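# Fold the towel in half on the table

## Task

Fold the towel once across its length so the two ends meet with edges approximately aligned, with no extra folds. It must lie flat, entirely on the table and away from the basket, with no lumps or raised parts. Release it and pull the grippers away; it only counts if the towel stays folded without the robot holding it.

## Robot and tools

ROBOT. Two six-joint arms, left_arm and right_arm, each with a parallel two-finger gripper. Base positions in the scene frame: left_arm at (-0.039, +0.236, 0) m with quat_wxyz (+0.995, 0, 0, -0.104); right_arm at (+0.005, -0.297, 0) m with quat_wxyz (+0.995, 0, 0, -0.098). Joint ranges in rad, base to hand: waist -2.618 to 3.054, shoulder 0.000 to 3.142, elbow 0.000 to 3.142, wrist pitch -1.571 to 1.571, wrist yaw -1.571 to 1.571, wrist roll -2.094 to 2.094. Elbows never lock fully straight.

FRAMES. The scene frame has its origin on the table surface midway between the arms, +z up, +x pointing out across the table, and left_arm sitting on the +y side. The names left and right do not refer to image sides. Each gripper has its own axes: fingers extend along its +z, and they close and open along its y. The reported end_effector_position is the spot between the pads, roughly 1 cm back from the fingertips.

execute_actions(actions). actions is a list of actions run one after another; an empty list just returns state and pictures. Each action is a table of at most 15 rows, one row per control step of 1/30 s; if fewer rows are given, the final row repeats until 15 steps are done. Every row is a single list of 14 numbers, all within [-1, 1], covering both arms even when one is idle: left_arm dx, dy, dz, rx, ry, rz, opening, then right_arm in the same order. dx..rz are an offset, expressed in that gripper's own axes, from the pose it had when the action began (for a call's first action, the last pose a result reported). Rows do not add up: each is relative to that same starting pose. Scale: 1.0 equals 0.6 m of travel or 180 degrees; rx, ry, rz form one rotation vector. opening is absolute, not an offset: +1 is fully open (0.094 m), -1 fully closed.

Per-step limits: the commanded pose is clipped to at most 70 mm and 16 degrees away from the measured pose, then damped inverse kinematics drives the joints, favouring position over orientation. Big offsets may need several actions; after an action, the arm only continues to its last clipped pose, so send the remainder next.

move(target, speed, blocking). target is one 14-number row laid out as above: per arm an offset in gripper axes from the pose in the latest result that shows one, plus an absolute opening sent when the move starts. Each gripper follows a straight line; both arms finish together after 0.5 to 10 s, and anything longer is cut off at 10 s short of the goal. Rotation takes the shorter direction. Paths ignore obstacles and the other arm; grippers lag, drift, and can overshoot speed, particularly with a nearly straight arm. speed is in m/s, 0.002 to 0.5 (default 0.25); turning is capped at twice that in rad/s. blocking=false returns after 0.5 s while motion continues; until a result shows the move ended, use wait or stop before any new execute_actions or move. The result adds a move: line giving the ending (done, off_target, moving, held, fault), the limits that acted (paced means the sent pose was clipped; held means a check paused some steps, after which the arm may move much faster than speed), and each gripper's remaining distance. If only one arm is named, the other finished near its target.

wait(seconds): 0 to 10; arms keep their last command; returns early if a running move ends. stop(): brakes a running move (faster moves need more room); fingers keep moving. zoom_image(camera, region): camera is cam_high, cam_left_wrist or cam_right_wrist; region [x0, y0, x1, y1] in pixels of that camera's latest image, from the top-left, no larger than 504 by 504. read_manual(section): returns licence texts, default "licences"; no motion. finished_scene(scene): ends the current scene given its number; irreversible, and the towel must already be folded and stay so.

RESULTS. The state line left_arm: … | right_arm: … lists each gripper's position in metres and quat_wxyz in the scene frame; printed positions may be slightly wrong, more so at full reach. Hand target lines show where the controller is steering each gripper. Action results list positions at some steps, with HELD plus an arm label where that arm's command was held back. A pose unreachable line means the clearance check altered or blocked that arm's command. grip_measured reports the finger gap on the opening scale (the last Joint positions number is the gap in metres), with a fixed error up to about 1 mm. Joint torques are total drive output and are noisy. FAULT lines mark an arm stop. MOTOR HOT appears from 75 °C; at 90 °C that arm halts 10 s; at 100 °C it goes limp and falls.

HOLDING. Arms tend to finish a centimetre or more low and sink further under repeated zero offsets. To keep an arm still, in a reply's first call send the offset that returns it to the desired pose, then zeros in later calls, aiming higher if it still sags. To grip cloth, command an opening below grip_measured (about 0.03 lower holds firmly); pad force tops out near 50 to 62 N and is weaker on material under about 2 mm thick.

CAMERAS. cam_high is fixed, 504x504 pinhole; cam_left_wrist and cam_right_wrist are 616x616 fisheye on the hands. Calibration (K, distortion, T_world_to_cam) is given in the original setup and may be off by a few degrees or millimetres.

AVOID. Arm-to-arm contact, pushing anything off the table, dropping or slamming, and pressing hard: impacts grow with speed and with how far the target lies beyond the contact. Brief outside tugs on held items or nudges to loose ones can happen. Between replies the robot keeps its last command. Finish with grippers open and lifted away from the towel.

Each tool is called after "Request:" in YAML: its name, and indented under it one key for each argument.

## Session

Request:
execute_actions:
  actions: []

Scene clock: 0.00 s.
left_arm: end_effector_position=(+0.1282, -0.1816, +0.0581) grip_measured=+1.000 end_effector_quat_wxyz=(+0.296, +0.310, +0.897, -0.107) | right_arm: end_effector_position=(+0.2518, -0.3707, +0.0439) grip_measured=+1.000 end_effector_quat_wxyz=(+0.229, +0.167, +0.958, -0.037)
Joint positions: left_arm=[-1.129  1.868  1.18  -0.35  -0.373 -0.568  0.094] | right_arm=[-0.079  1.146  0.526 -0.483  0.026  0.064  0.094]
Joint velocities: left_arm=[-0.017  0.002 -0.002 -0.022  0.007 -0.081  0.   ] | right_arm=[ 0.012  0.002 -0.007  0.007 -0.081 -0.066  0.   ]
Joint torques (N m, as the arm reports them, + toward a larger angle): no reading
Hand target (left_arm): +0.128, -0.179, +0.057; +0.294, +0.311, +0.898, -0.100
Hand target (right_arm): +0.258, -0.373, +0.051; +0.243, +0.167, +0.955, -0.039

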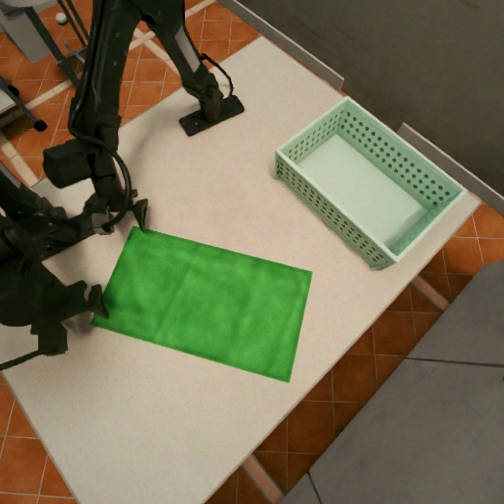

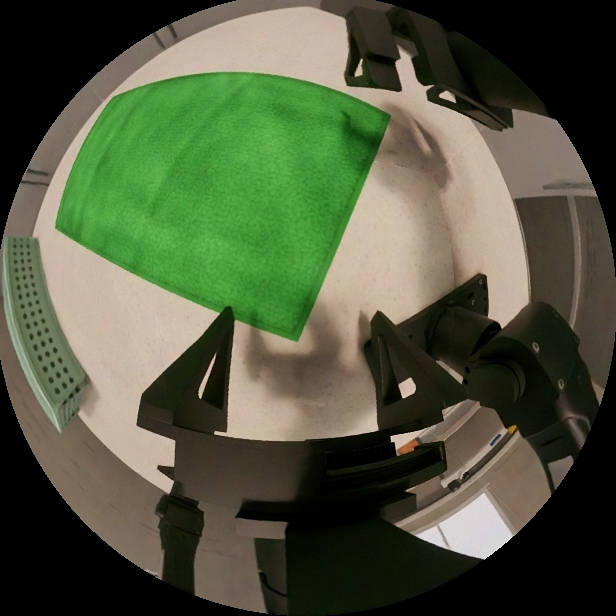

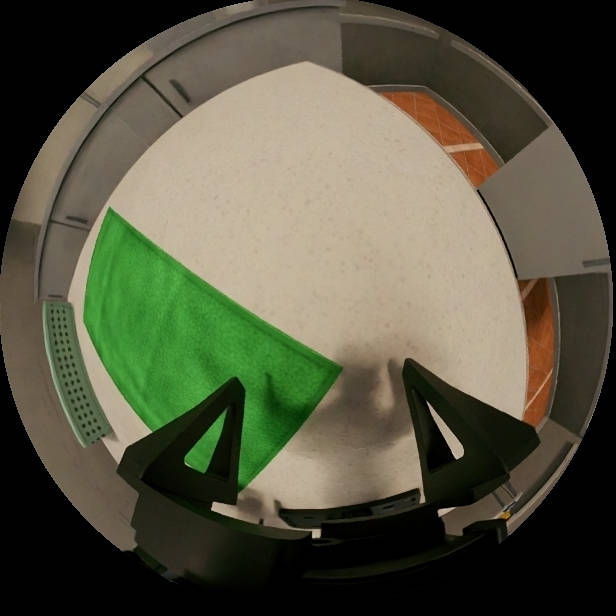

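Request:
move:
  target: [0.02,-0.009,0.01,0.049,0.083,0.088,0,0.04,0,-0.035,0.048,0.145,0.202,0]

Scene clock: 11.07 s.
left_arm: end_effector_position=(+0.1157, -0.1831, +0.0488) grip_measured=+0.003 end_effector_quat_wxyz=(+0.173, +0.463, +0.863, -0.100) | right_arm: end_effector_position=(+0.2146, -0.3563, +0.0441) grip_measured=+0.003 end_effector_quat_wxyz=(-0.009, +0.468, +0.884, -0.001)
Joint positions: left_arm=[-1.048  1.938  1.345 -0.586 -0.093 -0.253  0.047] | right_arm=[-0.084  1.441  0.845 -0.993 -0.002  0.694  0.047]
Joint velocities: left_arm=[-0.007  0.007  0.007  0.022  0.051 -0.007  0.   ] | right_arm=[ 0.007 -0.017 -0.012  0.037  0.037 -0.037  0.   ]
Joint torques (N m, as the arm reports them, + toward a larger angle): left_arm=[ 0.89 -9.47 10.27  0.77 -0.01  0.04] | right_arm=[-0.76 -4.71  9.51  0.22 -0.01  0.09]
Hand target (left_arm): +0.120, -0.182, +0.047; +0.165, +0.463, +0.866, -0.094
Hand target (right_arm): +0.222, -0.360, +0.053; -0.002, +0.476, +0.879, +0.002
Off the commanded pose (left_arm): 0.005 m, 1 deg.
Off the commanded pose (right_arm): 0.012 m, 1 deg.
move: off_target (right_arm)
camera_calibration (this result's frames):
cam_left_wrist: T_world_to_cam=[[-0.797797, -0.596988, 0.0844039, -0.0208668], [-0.505071, 0.738188, 0.447193, 0.187491], [-0.329275, 0.31414, -0.890446, 0.254484], [0, 0, 0, 1]] pos_world=[0.161844, -0.230804, 0.144521]
cam_right_wrist: T_world_to_cam=[[-0.913333, -0.406094, -0.0301871, 0.0578049], [-0.365545, 0.78495, 0.50023, 0.376338], [-0.179445, 0.467912, -0.865366, 0.333093], [0, 0, 0, 1]] pos_world=[0.250135, -0.42779, 0.101737]

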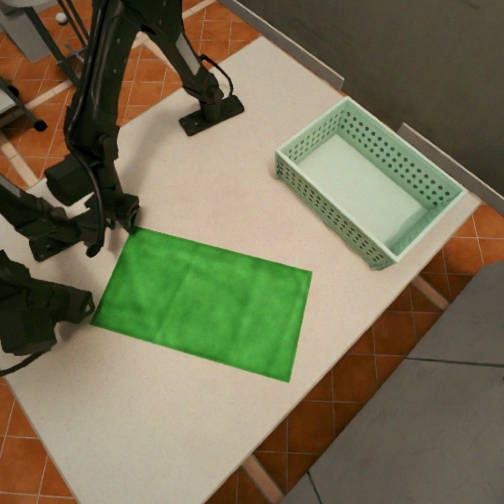

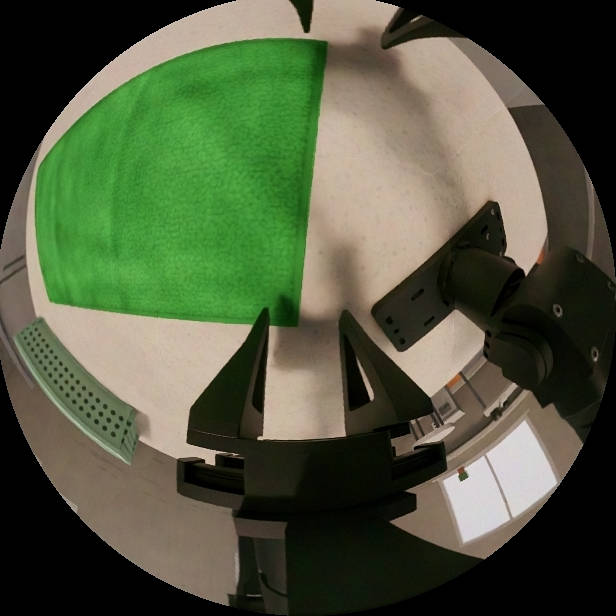

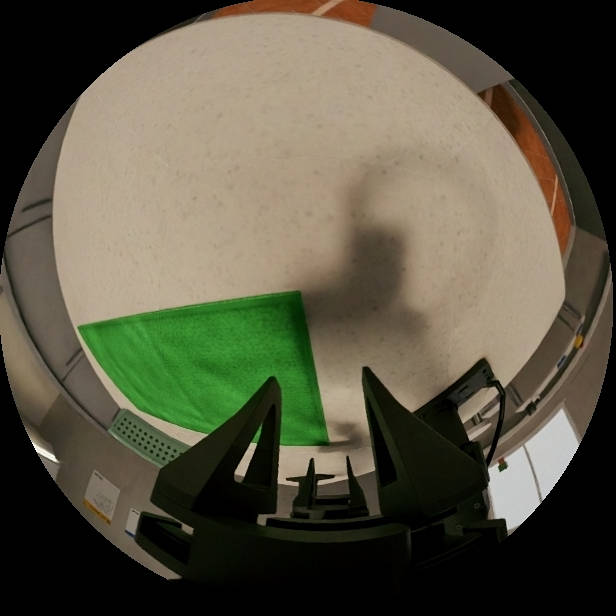

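Request:
move:
  target: [0.032,0.018,0.062,0,0,0,0,-0.016,0.026,0.055,0,0,0,0]
  speed: 0.08

Scene clock: 13.23 s.
left_arm: end_effector_position=(+0.1210, -0.1845, +0.0218) grip_measured=+0.003 end_effector_quat_wxyz=(+0.187, +0.463, +0.859, -0.111) | right_arm: end_effector_position=(+0.2367, -0.3590, +0.0183) grip_measured=+0.003 end_effector_quat_wxyz=(-0.004, +0.469, +0.883, +0.000)
Joint positions: left_arm=[-1.037  1.967  1.253 -0.428 -0.09  -0.237  0.047] | right_arm=[-0.07   1.563  0.845 -0.862 -0.002  0.711  0.047]
Joint velocities: left_arm=[-0.007 -0.002  0.007 -0.051 -0.007 -0.037 -0.001] | right_arm=[ 0.007  0.002  0.002  0.095  0.066 -0.037  0.   ]
Joint torques (N m, as the arm reports them, + toward a larger angle): left_arm=[ 0.86 -9.39  5.46  1.12 -0.01  0.05] | right_arm=[ 0.62 -5.99  3.87  0.62  0.02  0.07]
Hand target (left_arm): +0.122, -0.175, +0.007; +0.173, +0.463, +0.864, -0.100
Hand target (right_arm): +0.232, -0.355, +0.012; -0.009, +0.468, +0.884, -0.001
Off the commanded pose (left_arm): 0.018 m, 2 deg.
Off the commanded pose (right_arm): 0.009 m, 1 deg.
move: off_target (left_arm)
camera_calibration (this result's frames):
cam_left_wrist: T_world_to_cam=[[-0.801483, -0.590857, 0.0922706, -0.0137827], [-0.508273, 0.754343, 0.415483, 0.20729], [-0.315094, 0.286103, -0.904909, 0.226034], [0, 0, 0, 1]] pos_world=[0.165535, -0.22918, 0.119687]
cam_right_wrist: T_world_to_cam=[[-0.914104, -0.403732, -0.0376073, 0.077288], [-0.368016, 0.787133, 0.494961, 0.400885], [-0.17023, 0.466286, -0.868101, 0.313292], [0, 0, 0, 1]] pos_world=[0.271513, -0.43043, 0.0764538]

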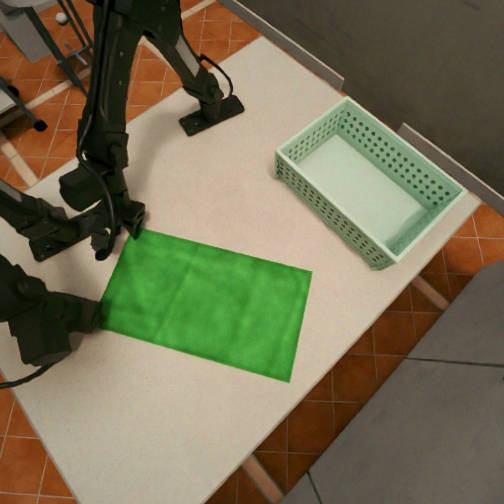

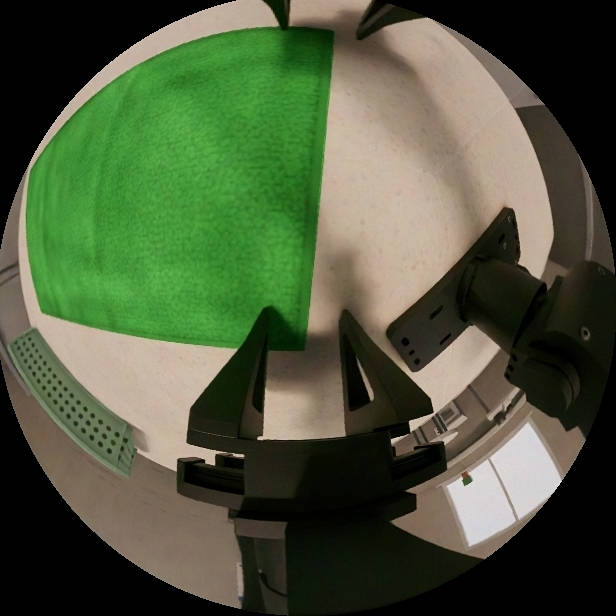

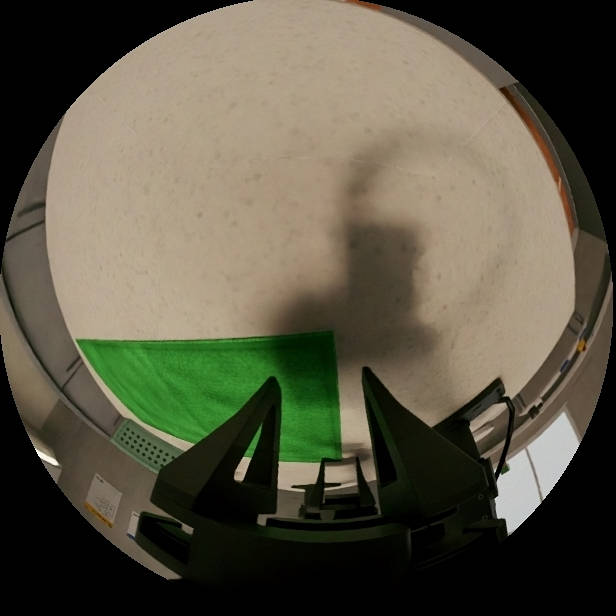

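Friction deadband; push further.

Request:
move:
  target: [0.05,0.024,0.042,0,0.012,0,0,0.01,-0.004,0.035,0,0,0,0]
  speed: 0.06

Scene clock: 14.83 s.
left_arm: end_effector_position=(+0.1280, -0.1925, +0.0190) grip_measured=+0.003 end_effector_quat_wxyz=(+0.216, +0.461, +0.850, -0.136) | right_arm: end_effector_position=(+0.2337, -0.3578, +0.0054) grip_measured=+0.002 end_effector_quat_wxyz=(-0.003, +0.470, +0.883, +0.001)
Joint positions: left_arm=[-1.027  1.962  1.192 -0.291 -0.086 -0.217  0.047] | right_arm=[-0.07   1.575  0.799 -0.8   -0.004  0.712  0.047]
Joint velocities: left_arm=[ 0.002 -0.007  0.002 -0.037  0.037  0.037 -0.   ] | right_arm=[ 0.012  0.012  0.007 -0.007 -0.037 -0.051 -0.   ]
Joint torques (N m, as the arm reports them, + toward a larger angle): left_arm=[ 1.26 -8.75  3.26  0.82  0.1   0.02] | right_arm=[ 0.51 -5.53  3.78  0.73  0.03  0.08]
Hand target (left_arm): +0.123, -0.163, -0.012; +0.170, +0.464, +0.863, -0.103
Hand target (right_arm): +0.231, -0.355, -0.002; -0.005, +0.469, +0.883, +0.000
Off the commanded pose (left_arm): 0.044 m, 7 deg.
Off the commanded pose (right_arm): 0.009 m, 0 deg.
move: off_target (left_arm)
camera_calibration (this result's frames):
cam_left_wrist: T_world_to_cam=[[-0.809917, -0.576128, 0.110052, -0.00906842], [-0.513085, 0.786815, 0.343024, 0.22628], [-0.284217, 0.221355, -0.932857, 0.212049], [0, 0, 0, 1]] pos_world=[0.169024, -0.230204, 0.12119]
cam_right_wrist: T_world_to_cam=[[-0.914285, -0.402999, -0.0409309, 0.0748059], [-0.369061, 0.787089, 0.494253, 0.405545], [-0.166967, 0.466993, -0.868354, 0.30051], [0, 0, 0, 1]] pos_world=[0.26824, -0.429389, 0.0635693]

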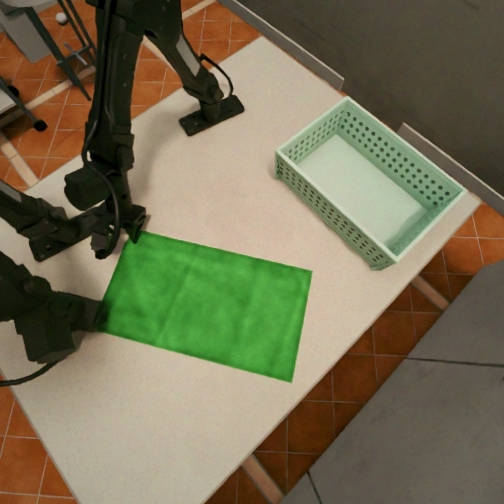

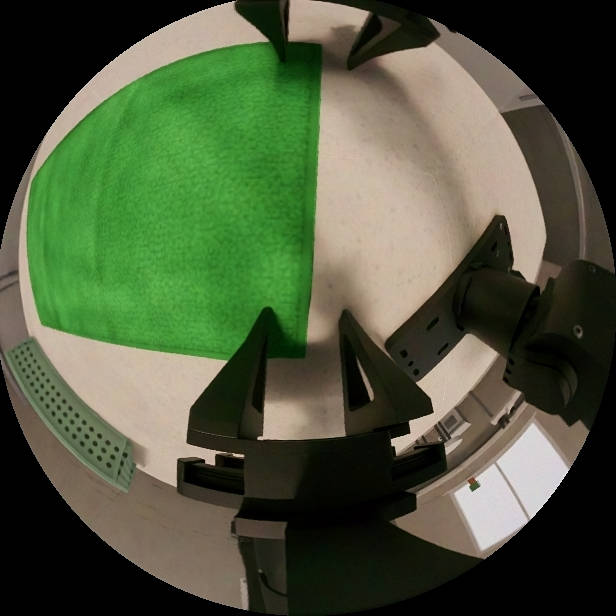

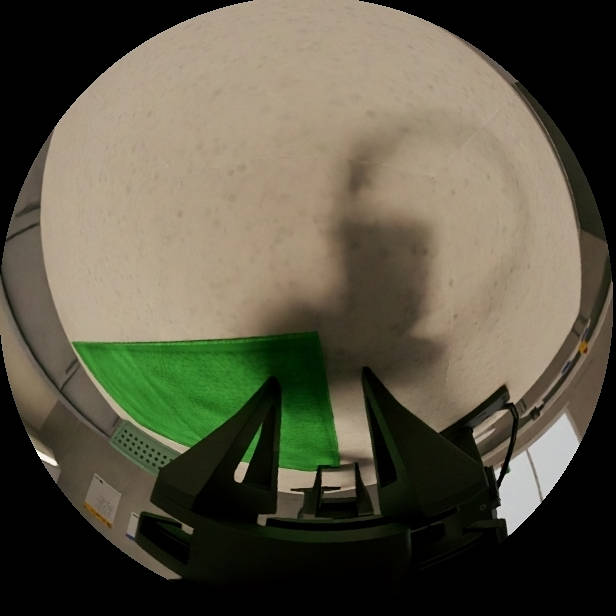

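Request:
execute_actions:
  actions:
    - [[0.03,0,0.025,0,0.015,0,0,0.005,-0.004,0.028,0,0,0,0]]
    - [[0.025,0,0.022,0,0.012,0,-0.1,0,0,0.02,0,0,0,-0.1],[0.025,0,0.022,0,0.012,0,-0.2,0,0,0.02,0,0,0,-0.2],[0.025,0,0.022,0,0.012,0,-0.3,0,0,0.02,0,0,0,-0.3],[0.025,0,0.022,0,0.012,0,-0.4,0,0,0.02,0,0,0,-0.4],[0.025,0,0.022,0,0.012,0,-0.5,0,0,0.02,0,0,0,-0.5],[0.025,0,0.022,0,0.012,0,-0.6,0,0,0.02,0,0,0,-0.6],[0.025,0,0.022,0,0.012,0,-0.7,0,0,0.02,0,0,0,-0.7]]

Request:
execute_actions:
  actions:
    - [[0.025,0,0.022,0,0.012,0,-0.8,0,0,0.02,0,0,0,-0.8],[0.025,0,0.022,0,0.012,0,-0.85,0,0,0.02,0,0,0,-0.85],[0.025,0,0.022,0,0.012,0,-0.9,0,0,0.02,0,0,0,-0.9],[0.025,0,0.022,0,0.012,0,-1,0,0,0.02,0,0,0,-1]]

Request:
move:
  target: [-0.04,0,-0.09,0,0,0,-1,-0.01,0,-0.1,0,0,0,-1]
  speed: 0.1

Scene clock: 17.97 s.
left_arm: end_effector_position=(+0.1306, -0.2000, +0.0210) grip_measured=-0.697 end_effector_quat_wxyz=(+0.228, +0.459, +0.846, -0.147) | right_arm: end_effector_position=(+0.2452, -0.3548, +0.0043) grip_measured=-0.697 end_effector_quat_wxyz=(+0.015, +0.469, +0.883, +0.023)
Joint positions: left_arm=[-1.027  1.968  1.191 -0.25  -0.086 -0.217  0.014] | right_arm=[-0.07   1.575  0.792 -0.748 -0.037  0.712  0.014]
Joint velocities: left_arm=[ 0.017  0.002 -0.017  0.022  0.022 -0.081 -0.   ] | right_arm=[-0.012  0.007 -0.017 -0.051 -0.022  0.022 -0.001]
Joint torques (N m, as the arm reports them, + toward a larger angle): left_arm=[-0.01 -8.84  6.31  1.15  0.04 -0.05] | right_arm=[-0.03 -3.95  3.93  0.66  0.29  0.01]
Hand target (left_arm): +0.125, -0.191, +0.003; +0.207, +0.462, +0.852, -0.133
Hand target (right_arm): +0.234, -0.358, -0.007; +0.000, +0.469, +0.883, +0.003
Off the commanded pose (left_arm): 0.021 m, 3 deg.
Off the commanded pose (right_arm): 0.016 m, 3 deg.
Step readings (end_effector_position; steps 1 to 15: 1st action; 16 to 30: 2nd action):
0: left_arm (+0.1280, -0.1925, +0.0190) | right_arm (+0.2341, -0.3580, +0.0054)
1: left_arm (+0.1283, -0.1934, +0.0195) | right_arm (+0.2342, -0.3580, +0.0046)
2: left_arm (+0.1287, -0.1947, +0.0203) | right_arm (+0.2343, -0.3577, +0.0040)
4: left_arm (+0.1291, -0.1958, +0.0210) | right_arm (+0.2347, -0.3578, +0.0040)
8: left_arm (+0.1292, -0.1961, +0.0211) | right_arm (+0.2347, -0.3578, +0.0040)
15: left_arm (+0.1292, -0.1961, +0.0211) | right_arm (+0.2347, -0.3578, +0.0040)
16: left_arm (+0.1294, -0.1965, +0.0214) | right_arm (+0.2351, -0.3575, +0.0040)
17: left_arm (+0.1296, -0.1971, +0.0214) | right_arm (+0.2367, -0.3566, +0.0040)
19: left_arm (+0.1300, -0.1983, +0.0209) | right_arm (+0.2399, -0.3552, +0.0041)
23: left_arm (+0.1305, -0.1997, +0.0210) | right_arm (+0.2449, -0.3550, +0.0042)
30: end_effector_position above
camera_calibration (this result's frames):
cam_left_wrist: T_world_to_cam=[[-0.811409, -0.572199, 0.119182, -0.0107137], [-0.516549, 0.797449, 0.311854, 0.236158], [-0.273484, 0.191477, -0.942626, 0.209131], [0, 0, 0, 1]] pos_world=[0.170488, -0.234499, 0.124762]
cam_right_wrist: T_world_to_cam=[[-0.91045, -0.402109, -0.096892, 0.0861674], [-0.395243, 0.776749, 0.49035, 0.410719], [-0.121914, 0.484735, -0.866123, 0.295298], [0, 0, 0, 1]] pos_world=[0.276786, -0.427518, 0.0627176]

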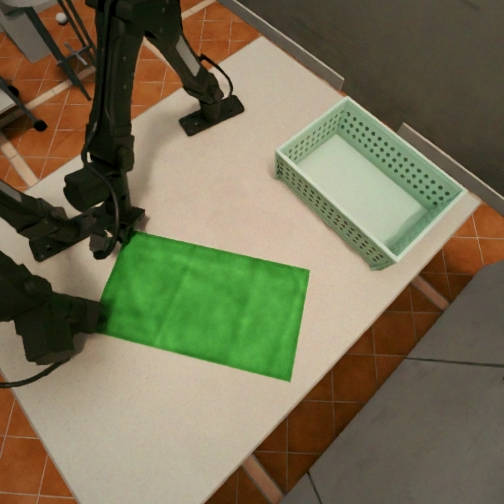

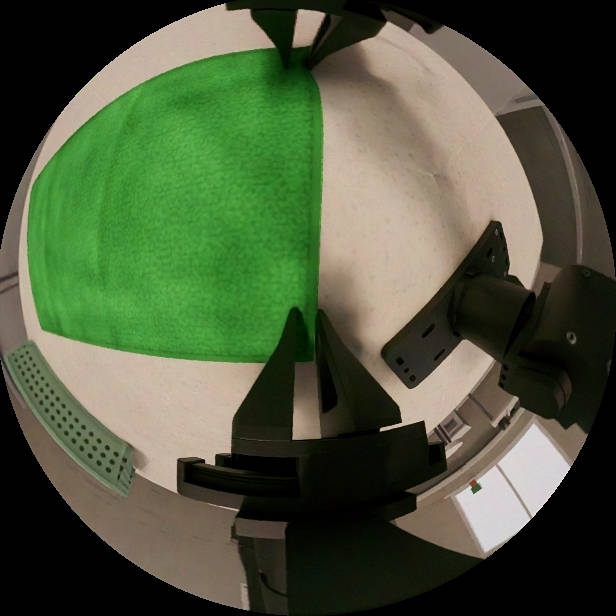

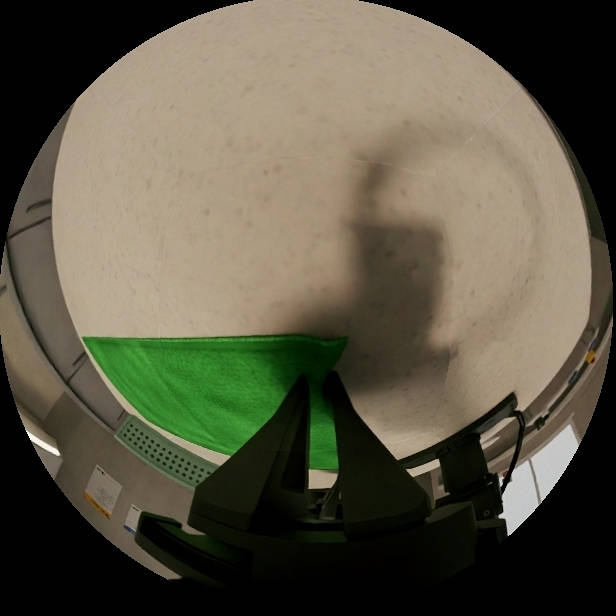

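Scene clock: 18.47 s.
left_arm: end_effector_position=(+0.1319, -0.2038, +0.0210) grip_measured=-0.980 end_effector_quat_wxyz=(+0.234, +0.457, +0.844, -0.152) | right_arm: end_effector_position=(+0.2479, -0.3542, +0.0044) grip_measured=-0.961 end_effector_quat_wxyz=(+0.019, +0.469, +0.883, +0.027)
Joint positions: left_arm=[-1.027  1.975  1.191 -0.228 -0.086 -0.217  0.001] | right_arm=[-0.07   1.575  0.792 -0.739 -0.045  0.712  0.002]
Joint velocities: left_arm=[ 0.012 -0.007  0.002  0.007 -0.037  0.007  0.   ] | right_arm=[ 0.017 -0.017 -0.012 -0.066  0.007  0.007 -0.001]
Joint torques (N m, as the arm reports them, + toward a larger angle): left_arm=[-0.11 -8.84  6.42  1.16  0.02 -0.03] | right_arm=[ 0.07 -3.81  4.03  0.95  0.06  0.02]
Hand target (left_arm): +0.127, -0.195, +0.003; +0.212, +0.461, +0.850, -0.138
Hand target (right_arm): +0.245, -0.354, -0.007; +0.015, +0.469, +0.883, +0.023
Off the commanded pose (left_arm): 0.022 m, 3 deg.
Off the commanded pose (right_arm): 0.012 m, 1 deg.
Step readings (end_effector_position):
0: left_arm (+0.1306, -0.2000, +0.0210) | right_arm (+0.2452, -0.3548, +0.0043)
1: left_arm (+0.1307, -0.2003, +0.0210) | right_arm (+0.2462, -0.3543, +0.0043)
2: left_arm (+0.1310, -0.2010, +0.0210) | right_arm (+0.2477, -0.3538, +0.0044)
4: left_arm (+0.1314, -0.2023, +0.0206) | right_arm (+0.2480, -0.3541, +0.0044)
8: left_arm (+0.1319, -0.2036, +0.0209) | right_arm (+0.2479, -0.3542, +0.0044)
15: end_effector_position above
camera_calibration (this result's frames):
cam_left_wrist: T_world_to_cam=[[-0.812035, -0.570408, 0.123429, -0.0114538], [-0.518121, 0.801947, 0.297376, 0.241251], [-0.268609, 0.177529, -0.946748, 0.206892], [0, 0, 0, 1]] pos_world=[0.171269, -0.236733, 0.125546]
cam_right_wrist: T_world_to_cam=[[-0.909139, -0.401953, -0.109091, 0.0886775], [-0.401113, 0.774477, 0.489177, 0.411903], [-0.112138, 0.488487, -0.865335, 0.29438], [0, 0, 0, 1]] pos_world=[0.278851, -0.427166, 0.062918]

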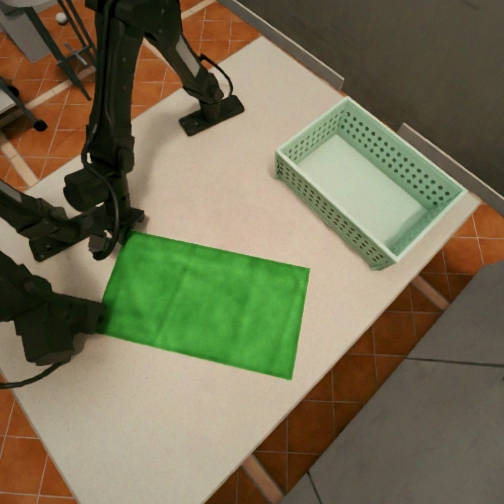

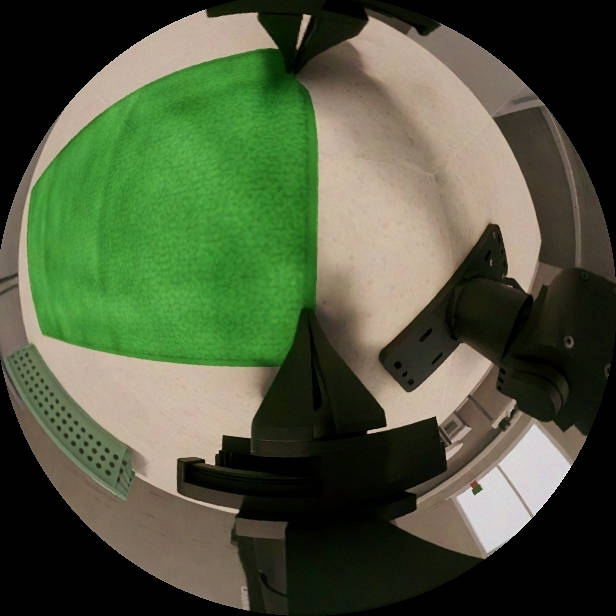

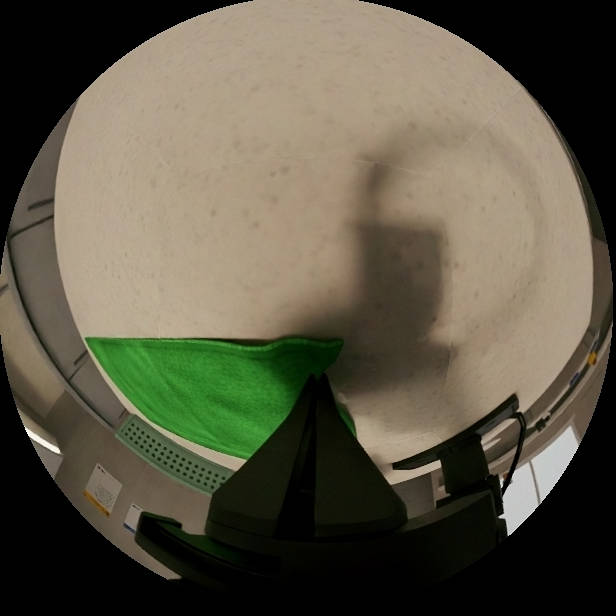

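Scene clock: 19.67 s.
left_arm: end_effector_position=(+0.1287, -0.1946, +0.0726) grip_measured=-0.980 end_effector_quat_wxyz=(+0.235, +0.457, +0.844, -0.153) | right_arm: end_effector_position=(+0.2400, -0.3558, +0.0494) grip_measured=-0.961 end_effector_quat_wxyz=(+0.000, +0.468, +0.883, +0.023)
Joint positions: left_arm=[-1.027  1.854  1.249 -0.404 -0.086 -0.217  0.001] | right_arm=[-0.085  1.501  0.921 -0.98  -0.045  0.694  0.002]
Joint velocities: left_arm=[-0.007 -0.012 -0.002 -0.022  0.051  0.037  0.001] | right_arm=[-0.007 -0.002  0.007 -0.007  0.051 -0.022 -0.001]
Joint torques (N m, as the arm reports them, + toward a larger angle): left_arm=[  0.09 -10.81  10.16   1.04  -0.03   0.01] | right_arm=[-0.8  -7.98  9.5   0.25 -0.02 -0.06]
Hand target (left_arm): +0.129, -0.195, +0.079; +0.234, +0.457, +0.844, -0.152
Hand target (right_arm): +0.248, -0.361, +0.064; +0.019, +0.469, +0.883, +0.027
Off the commanded pose (left_arm): 0.007 m, 0 deg.
Off the commanded pose (right_arm): 0.018 m, 2 deg.
move: off_target (right_arm)
camera_calibration (this result's frames):
cam_left_wrist: T_world_to_cam=[[-0.812144, -0.570096, 0.124151, -0.0151665], [-0.518381, 0.802693, 0.294897, 0.217227], [-0.267774, 0.175142, -0.947429, 0.25273], [0, 0, 0, 1]] pos_world=[0.167964, -0.227277, 0.177267]
cam_right_wrist: T_world_to_cam=[[-0.911565, -0.403407, -0.0794451, 0.0843236], [-0.384598, 0.768299, 0.511665, 0.380645], [-0.145371, 0.49697, -0.855504, 0.343735], [0, 0, 0, 1]] pos_world=[0.273231, -0.429259, 0.106004]

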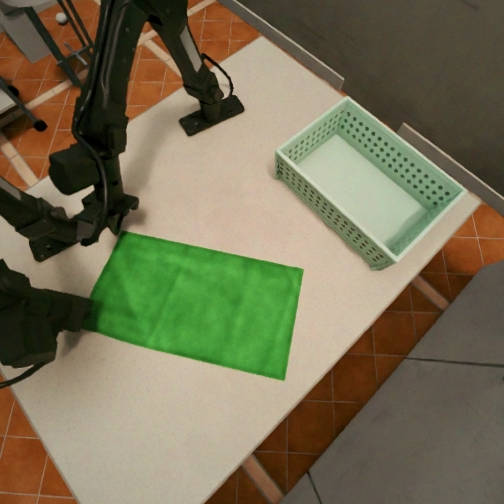

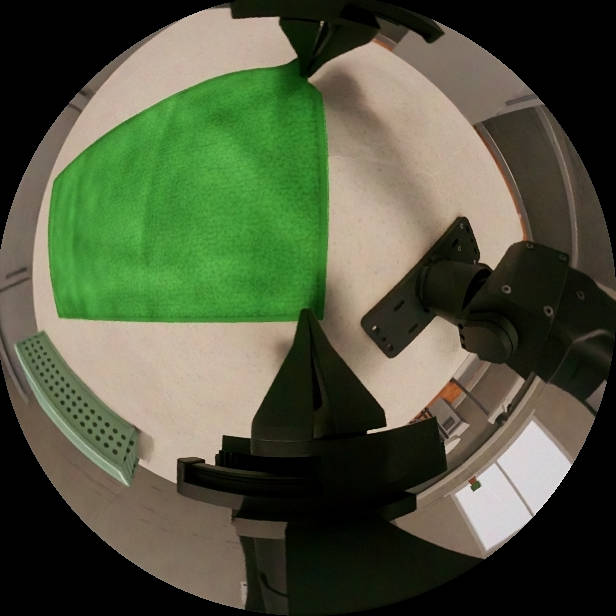

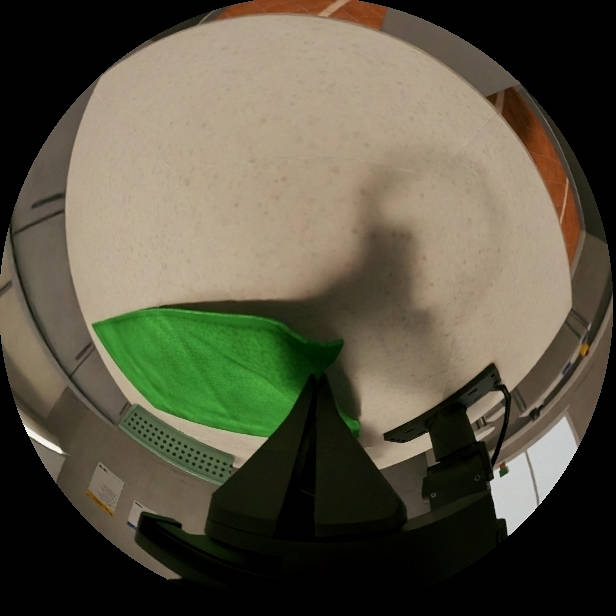

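Request:
move:
  target: [0.03,-0.025,0.035,-0.022,0.115,0,0,0,0,-0.01,0,0,0,-1]

Scene clock: 22.63 s.
left_arm: end_effector_position=(+0.1190, -0.1975, +0.0483) grip_measured=-0.003 end_effector_quat_wxyz=(+0.103, +0.465, +0.878, -0.043) | right_arm: end_effector_position=(+0.2389, -0.3555, +0.0494) grip_measured=-0.961 end_effector_quat_wxyz=(-0.002, +0.468, +0.883, +0.023)
Joint positions: left_arm=[-1.046  2.14   1.7   -0.921 -0.081 -0.272  0.047] | right_arm=[-0.085  1.501  0.921 -0.984 -0.045  0.693  0.002]
Joint velocities: left_arm=[ 0.017 -0.007 -0.012 -0.051  0.066 -0.051 -0.   ] | right_arm=[ 0.007  0.002 -0.002  0.007  0.022  0.095 -0.   ]
Joint torques (N m, as the arm reports them, + toward a larger angle): left_arm=[ -0.74 -11.22  10.21   0.51  -0.01  -0.03] | right_arm=[-0.14 -6.7   7.76  0.26 -0.01  0.  ]
Hand target (left_arm): +0.113, -0.200, +0.047; +0.095, +0.468, +0.877, -0.040
Hand target (right_arm): +0.240, -0.356, +0.055; +0.001, +0.468, +0.883, +0.023
Off the commanded pose (left_arm): 0.007 m, 1 deg.
Off the commanded pose (right_arm): 0.006 m, 0 deg.
move: done
camera_calibration (this result's frames):
cam_left_wrist: T_world_to_cam=[[-0.782976, -0.620755, 0.0401414, -0.0310618], [-0.478516, 0.642284, 0.598743, 0.170602], [-0.397455, 0.449594, -0.799935, 0.290059], [0, 0, 0, 1]] pos_world=[0.1726, -0.259265, 0.131128]
cam_right_wrist: T_world_to_cam=[[-0.911752, -0.403656, -0.07596, 0.0832381], [-0.382643, 0.767505, 0.514316, 0.379106], [-0.149307, 0.497994, -0.85423, 0.344654], [0, 0, 0, 1]] pos_world=[0.272414, -0.429001, 0.105756]

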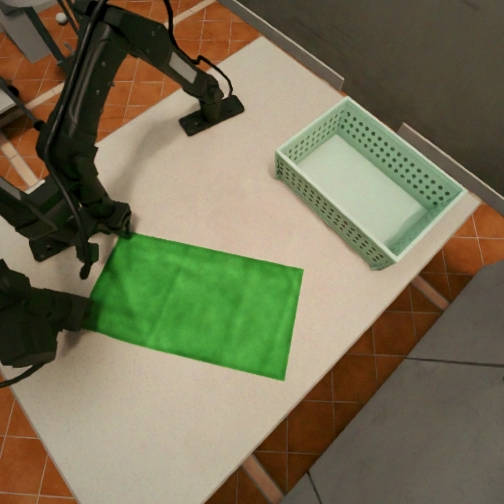

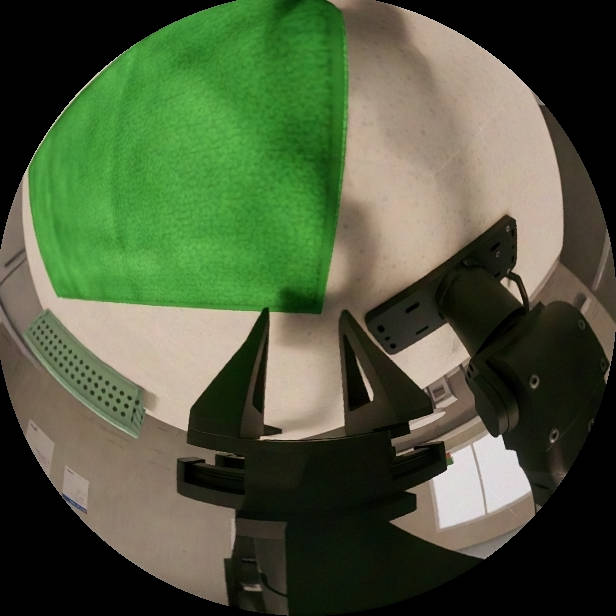

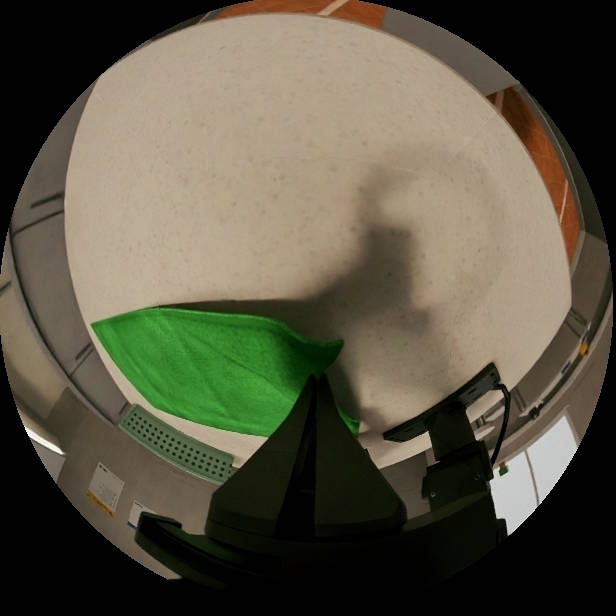

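Request:
move:
  target: [0.02,-0.022,0.085,0,0.015,0,0,0,0,-0.01,0,0,0,-1]
  speed: 0.06

Request:
execute_actions:
  actions:
    - [[0.025,0,0.035,0,0.015,0,-0.1,0,0,0,0,0,0,-1],[0.025,0,0.035,0,0.015,0,-0.2,0,0,0,0,0,0,-1],[0.025,0,0.035,0,0.015,0,-0.3,0,0,0,0,0,0,-1],[0.025,0,0.035,0,0.015,0,-0.4,0,0,0,0,0,0,-1],[0.025,0,0.035,0,0.015,0,-0.5,0,0,0,0,0,0,-1],[0.025,0,0.035,0,0.015,0,-0.6,0,0,0,0,0,0,-1],[0.025,0,0.035,0,0.015,0,-0.7,0,0,0,0,0,0,-1],[0.025,0,0.035,0,0.015,0,-0.8,0,0,0,0,0,0,-1],[0.025,0,0.035,0,0.015,0,-0.9,0,0,0,0,0,0,-1],[0.025,0,0.035,0,0.015,0,-1,0,0,0,0,0,0,-1]]

Scene clock: 25.37 s.
left_arm: end_effector_position=(+0.1199, -0.2094, +0.0196) grip_measured=-0.003 end_effector_quat_wxyz=(+0.103, +0.460, +0.881, -0.044) | right_arm: end_effector_position=(+0.2379, -0.3552, +0.0494) grip_measured=-0.961 end_effector_quat_wxyz=(-0.004, +0.468, +0.883, +0.022)
Joint positions: left_arm=[-1.053  2.213  1.7   -0.849 -0.082 -0.29   0.047] | right_arm=[-0.085  1.501  0.921 -0.988 -0.045  0.693  0.002]
Joint velocities: left_arm=[-0.002  0.012 -0.002  0.007 -0.081  0.022 -0.001] | right_arm=[ 0.017 -0.012 -0.007  0.007 -0.007 -0.007 -0.   ]
Joint torques (N m, as the arm reports them, + toward a larger angle): left_arm=[ -0.98 -10.45   5.01   0.82   0.04  -0.06] | right_arm=[-0.13 -6.7   7.75  0.26  0.    0.  ]
Hand target (left_arm): +0.109, -0.203, -0.004; +0.082, +0.466, +0.881, -0.032
Hand target (right_arm): +0.239, -0.356, +0.055; -0.002, +0.468, +0.883, +0.023
Off the commanded pose (left_arm): 0.027 m, 3 deg.
Off the commanded pose (right_arm): 0.006 m, 0 deg.
move: off_target (left_arm)
camera_calibration (this result's frames):
cam_left_wrist: T_world_to_cam=[[-0.776147, -0.629051, 0.0434763, -0.039304], [-0.484114, 0.638657, 0.598123, 0.195747], [-0.404016, 0.443184, -0.800224, 0.272316], [0, 0, 0, 1]] pos_world=[0.174278, -0.270426, 0.102542]
cam_right_wrist: T_world_to_cam=[[-0.912052, -0.403569, -0.0727542, 0.0823852], [-0.380564, 0.766904, 0.516748, 0.377674], [-0.152748, 0.498989, -0.85304, 0.34547], [0, 0, 0, 1]] pos_world=[0.271639, -0.428777, 0.105532]

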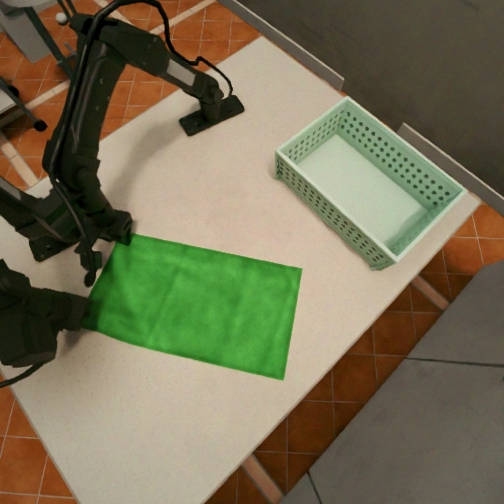

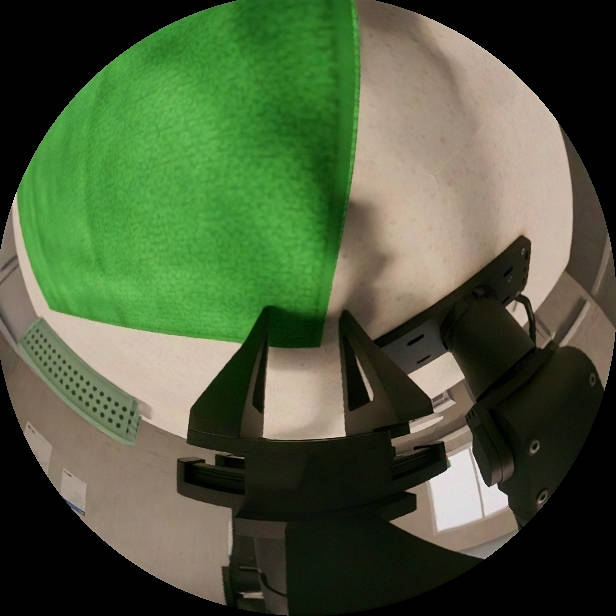

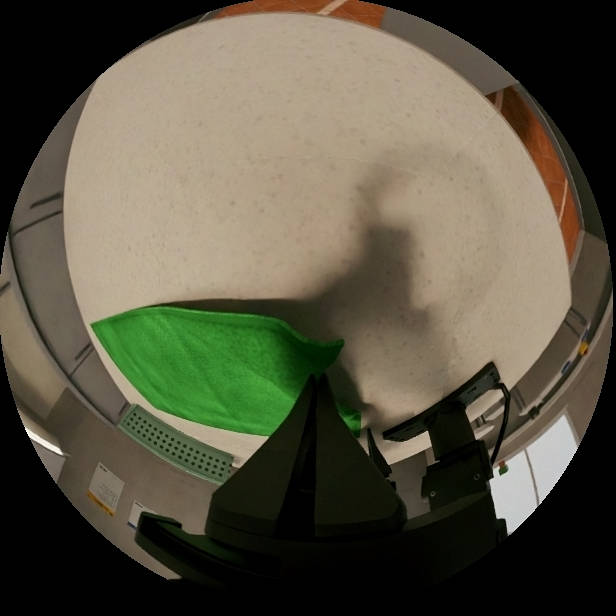

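Scene clock: 25.87 s.
left_arm: end_effector_position=(+0.1205, -0.2138, +0.0205) grip_measured=-0.957 end_effector_quat_wxyz=(+0.108, +0.459, +0.880, -0.052) | right_arm: end_effector_position=(+0.2379, -0.3552, +0.0494) grip_measured=-0.961 end_effector_quat_wxyz=(-0.004, +0.468, +0.883, +0.022)
Joint positions: left_arm=[-1.053  2.213  1.7   -0.831 -0.078 -0.29   0.002] | right_arm=[-0.085  1.501  0.921 -0.988 -0.045  0.693  0.002]
Joint velocities: left_arm=[-0.012  0.012 -0.012  0.007  0.022 -0.095  0.   ] | right_arm=[ 0.007  0.007 -0.007 -0.022 -0.007 -0.051  0.   ]
Joint torques (N m, as the arm reports them, + toward a larger angle): left_arm=[  0.03 -10.88   4.22   0.75   0.03  -0.02] | right_arm=[-0.06 -5.95  6.39  0.45  0.    0.01]
Hand target (left_arm): +0.114, -0.201, -0.003; +0.082, +0.461, +0.883, -0.033
Hand target (right_arm): +0.238, -0.355, +0.049; -0.004, +0.468, +0.883, +0.022
Off the commanded pose (left_arm): 0.028 m, 4 deg.
Off the commanded pose (right_arm): 0.000 m, 0 deg.
Step readings (end_effector_position):
0: left_arm (+0.1199, -0.2094, +0.0196) | right_arm (+0.2379, -0.3552, +0.0494)
1: left_arm (+0.1200, -0.2097, +0.0197) | right_arm (+0.2379, -0.3552, +0.0494)
2: left_arm (+0.1201, -0.2101, +0.0198) | right_arm (+0.2379, -0.3552, +0.0494)
4: left_arm (+0.1204, -0.2110, +0.0200) | right_arm (+0.2379, -0.3552, +0.0494)
8: left_arm (+0.1208, -0.2123, +0.0203) | right_arm (+0.2379, -0.3552, +0.0494)
15: end_effector_position above
camera_calibration (this result's frames):
cam_left_wrist: T_world_to_cam=[[-0.776794, -0.627455, 0.0537726, -0.0414077], [-0.484456, 0.649942, 0.585557, 0.201014], [-0.40236, 0.428807, -0.808845, 0.27213], [0, 0, 0, 1]] pos_world=[0.174711, -0.27332, 0.104632]
cam_right_wrist: T_world_to_cam=[[-0.912052, -0.403569, -0.0727542, 0.0823852], [-0.380564, 0.766904, 0.516748, 0.377674], [-0.152748, 0.498989, -0.85304, 0.34547], [0, 0, 0, 1]] pos_world=[0.271639, -0.428777, 0.105532]

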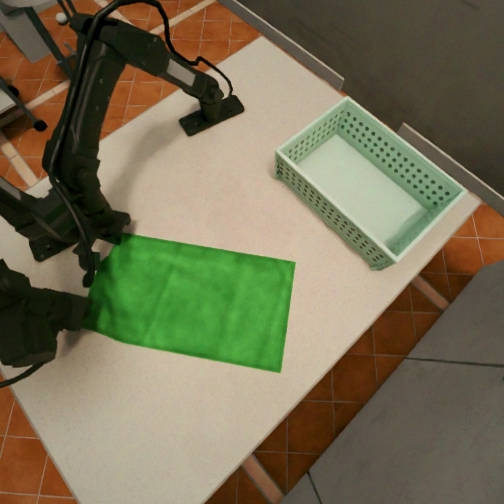

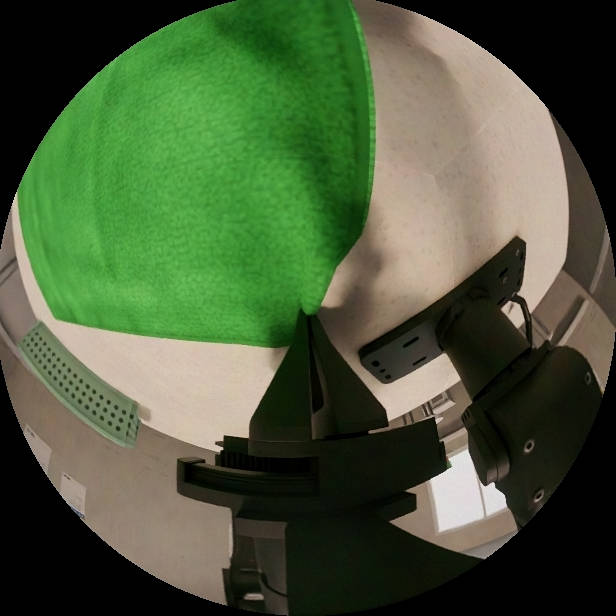

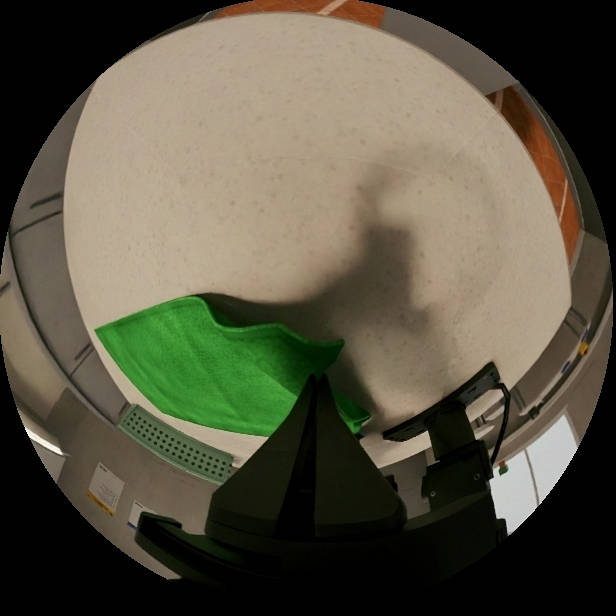

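Request:
move:
  target: [-0.032,0.047,-0.335,0,-0.12,0,-1,0.022,0.033,-0.283,-0.07,-0.055,0,-1]
  speed: 0.12

Scene clock: 29.67 s.
left_arm: end_effector_position=(+0.1259, -0.1769, +0.2116) grip_measured=-0.957 end_effector_quat_wxyz=(+0.267, +0.439, +0.846, -0.140) | right_arm: end_effector_position=(+0.2418, -0.3416, +0.2033) grip_measured=-0.961 end_effector_quat_wxyz=(+0.101, +0.470, +0.874, +0.072)
Joint positions: left_arm=[-1.053  1.709  1.611 -0.881 -0.171 -0.252  0.002] | right_arm=[-0.062  1.271  1.327 -1.395 -0.093  0.739  0.002]
Joint velocities: left_arm=[ 0.007  0.002  0.007 -0.007  0.037 -0.051 -0.   ] | right_arm=[-0.002 -0.002 -0.012 -0.022 -0.051 -0.051 -0.001]
Joint torques (N m, as the arm reports them, + toward a larger angle): left_arm=[ -0.28 -10.08  10.31   1.1   -0.16   0.06] | right_arm=[ 0.64 -5.58  9.88  0.79 -0.04  0.05]
Hand target (left_arm): +0.125, -0.173, +0.220; +0.272, +0.442, +0.844, -0.137
Hand target (right_arm): +0.244, -0.340, +0.219; +0.123, +0.465, +0.873, +0.079
Off the commanded pose (left_arm): 0.009 m, 1 deg.
Off the commanded pose (right_arm): 0.017 m, 3 deg.
move: off_target (right_arm)
camera_calibration (this result's frames):
cam_left_wrist: T_world_to_cam=[[-0.78961, -0.607634, 0.0854241, -0.0258463], [-0.573321, 0.780195, 0.250197, 0.172962], [-0.218676, 0.148583, -0.964419, 0.37323], [0, 0, 0, 1]] pos_world=[0.160371, -0.206105, 0.318883]
cam_right_wrist: T_world_to_cam=[[-0.877417, -0.390562, -0.278568, 0.14055], [-0.476329, 0.778269, 0.409154, 0.338141], [0.0570011, 0.491689, -0.868903, 0.420595], [0, 0, 0, 1]] pos_world=[0.260414, -0.415073, 0.266257]

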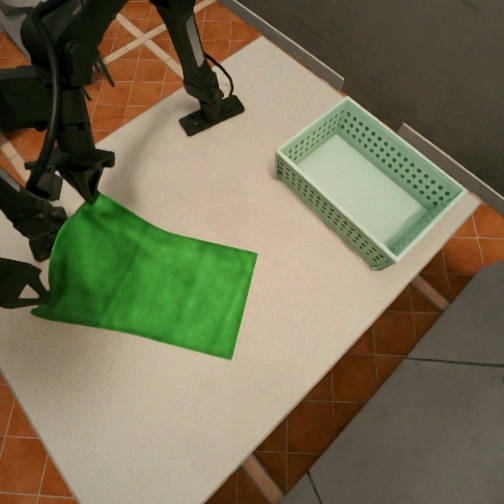

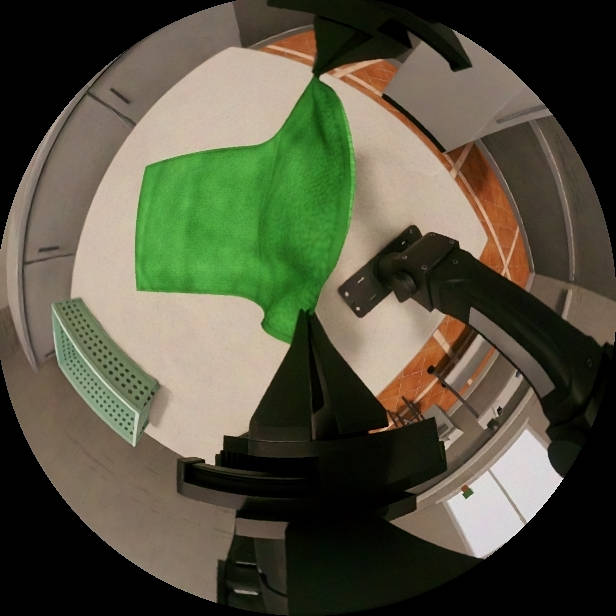

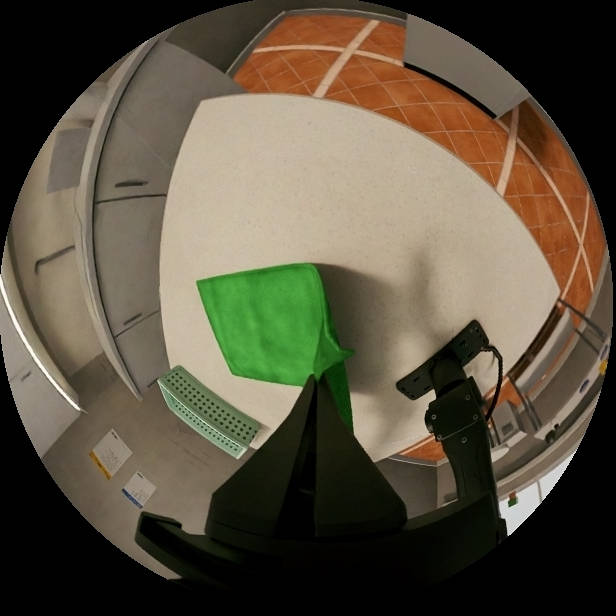

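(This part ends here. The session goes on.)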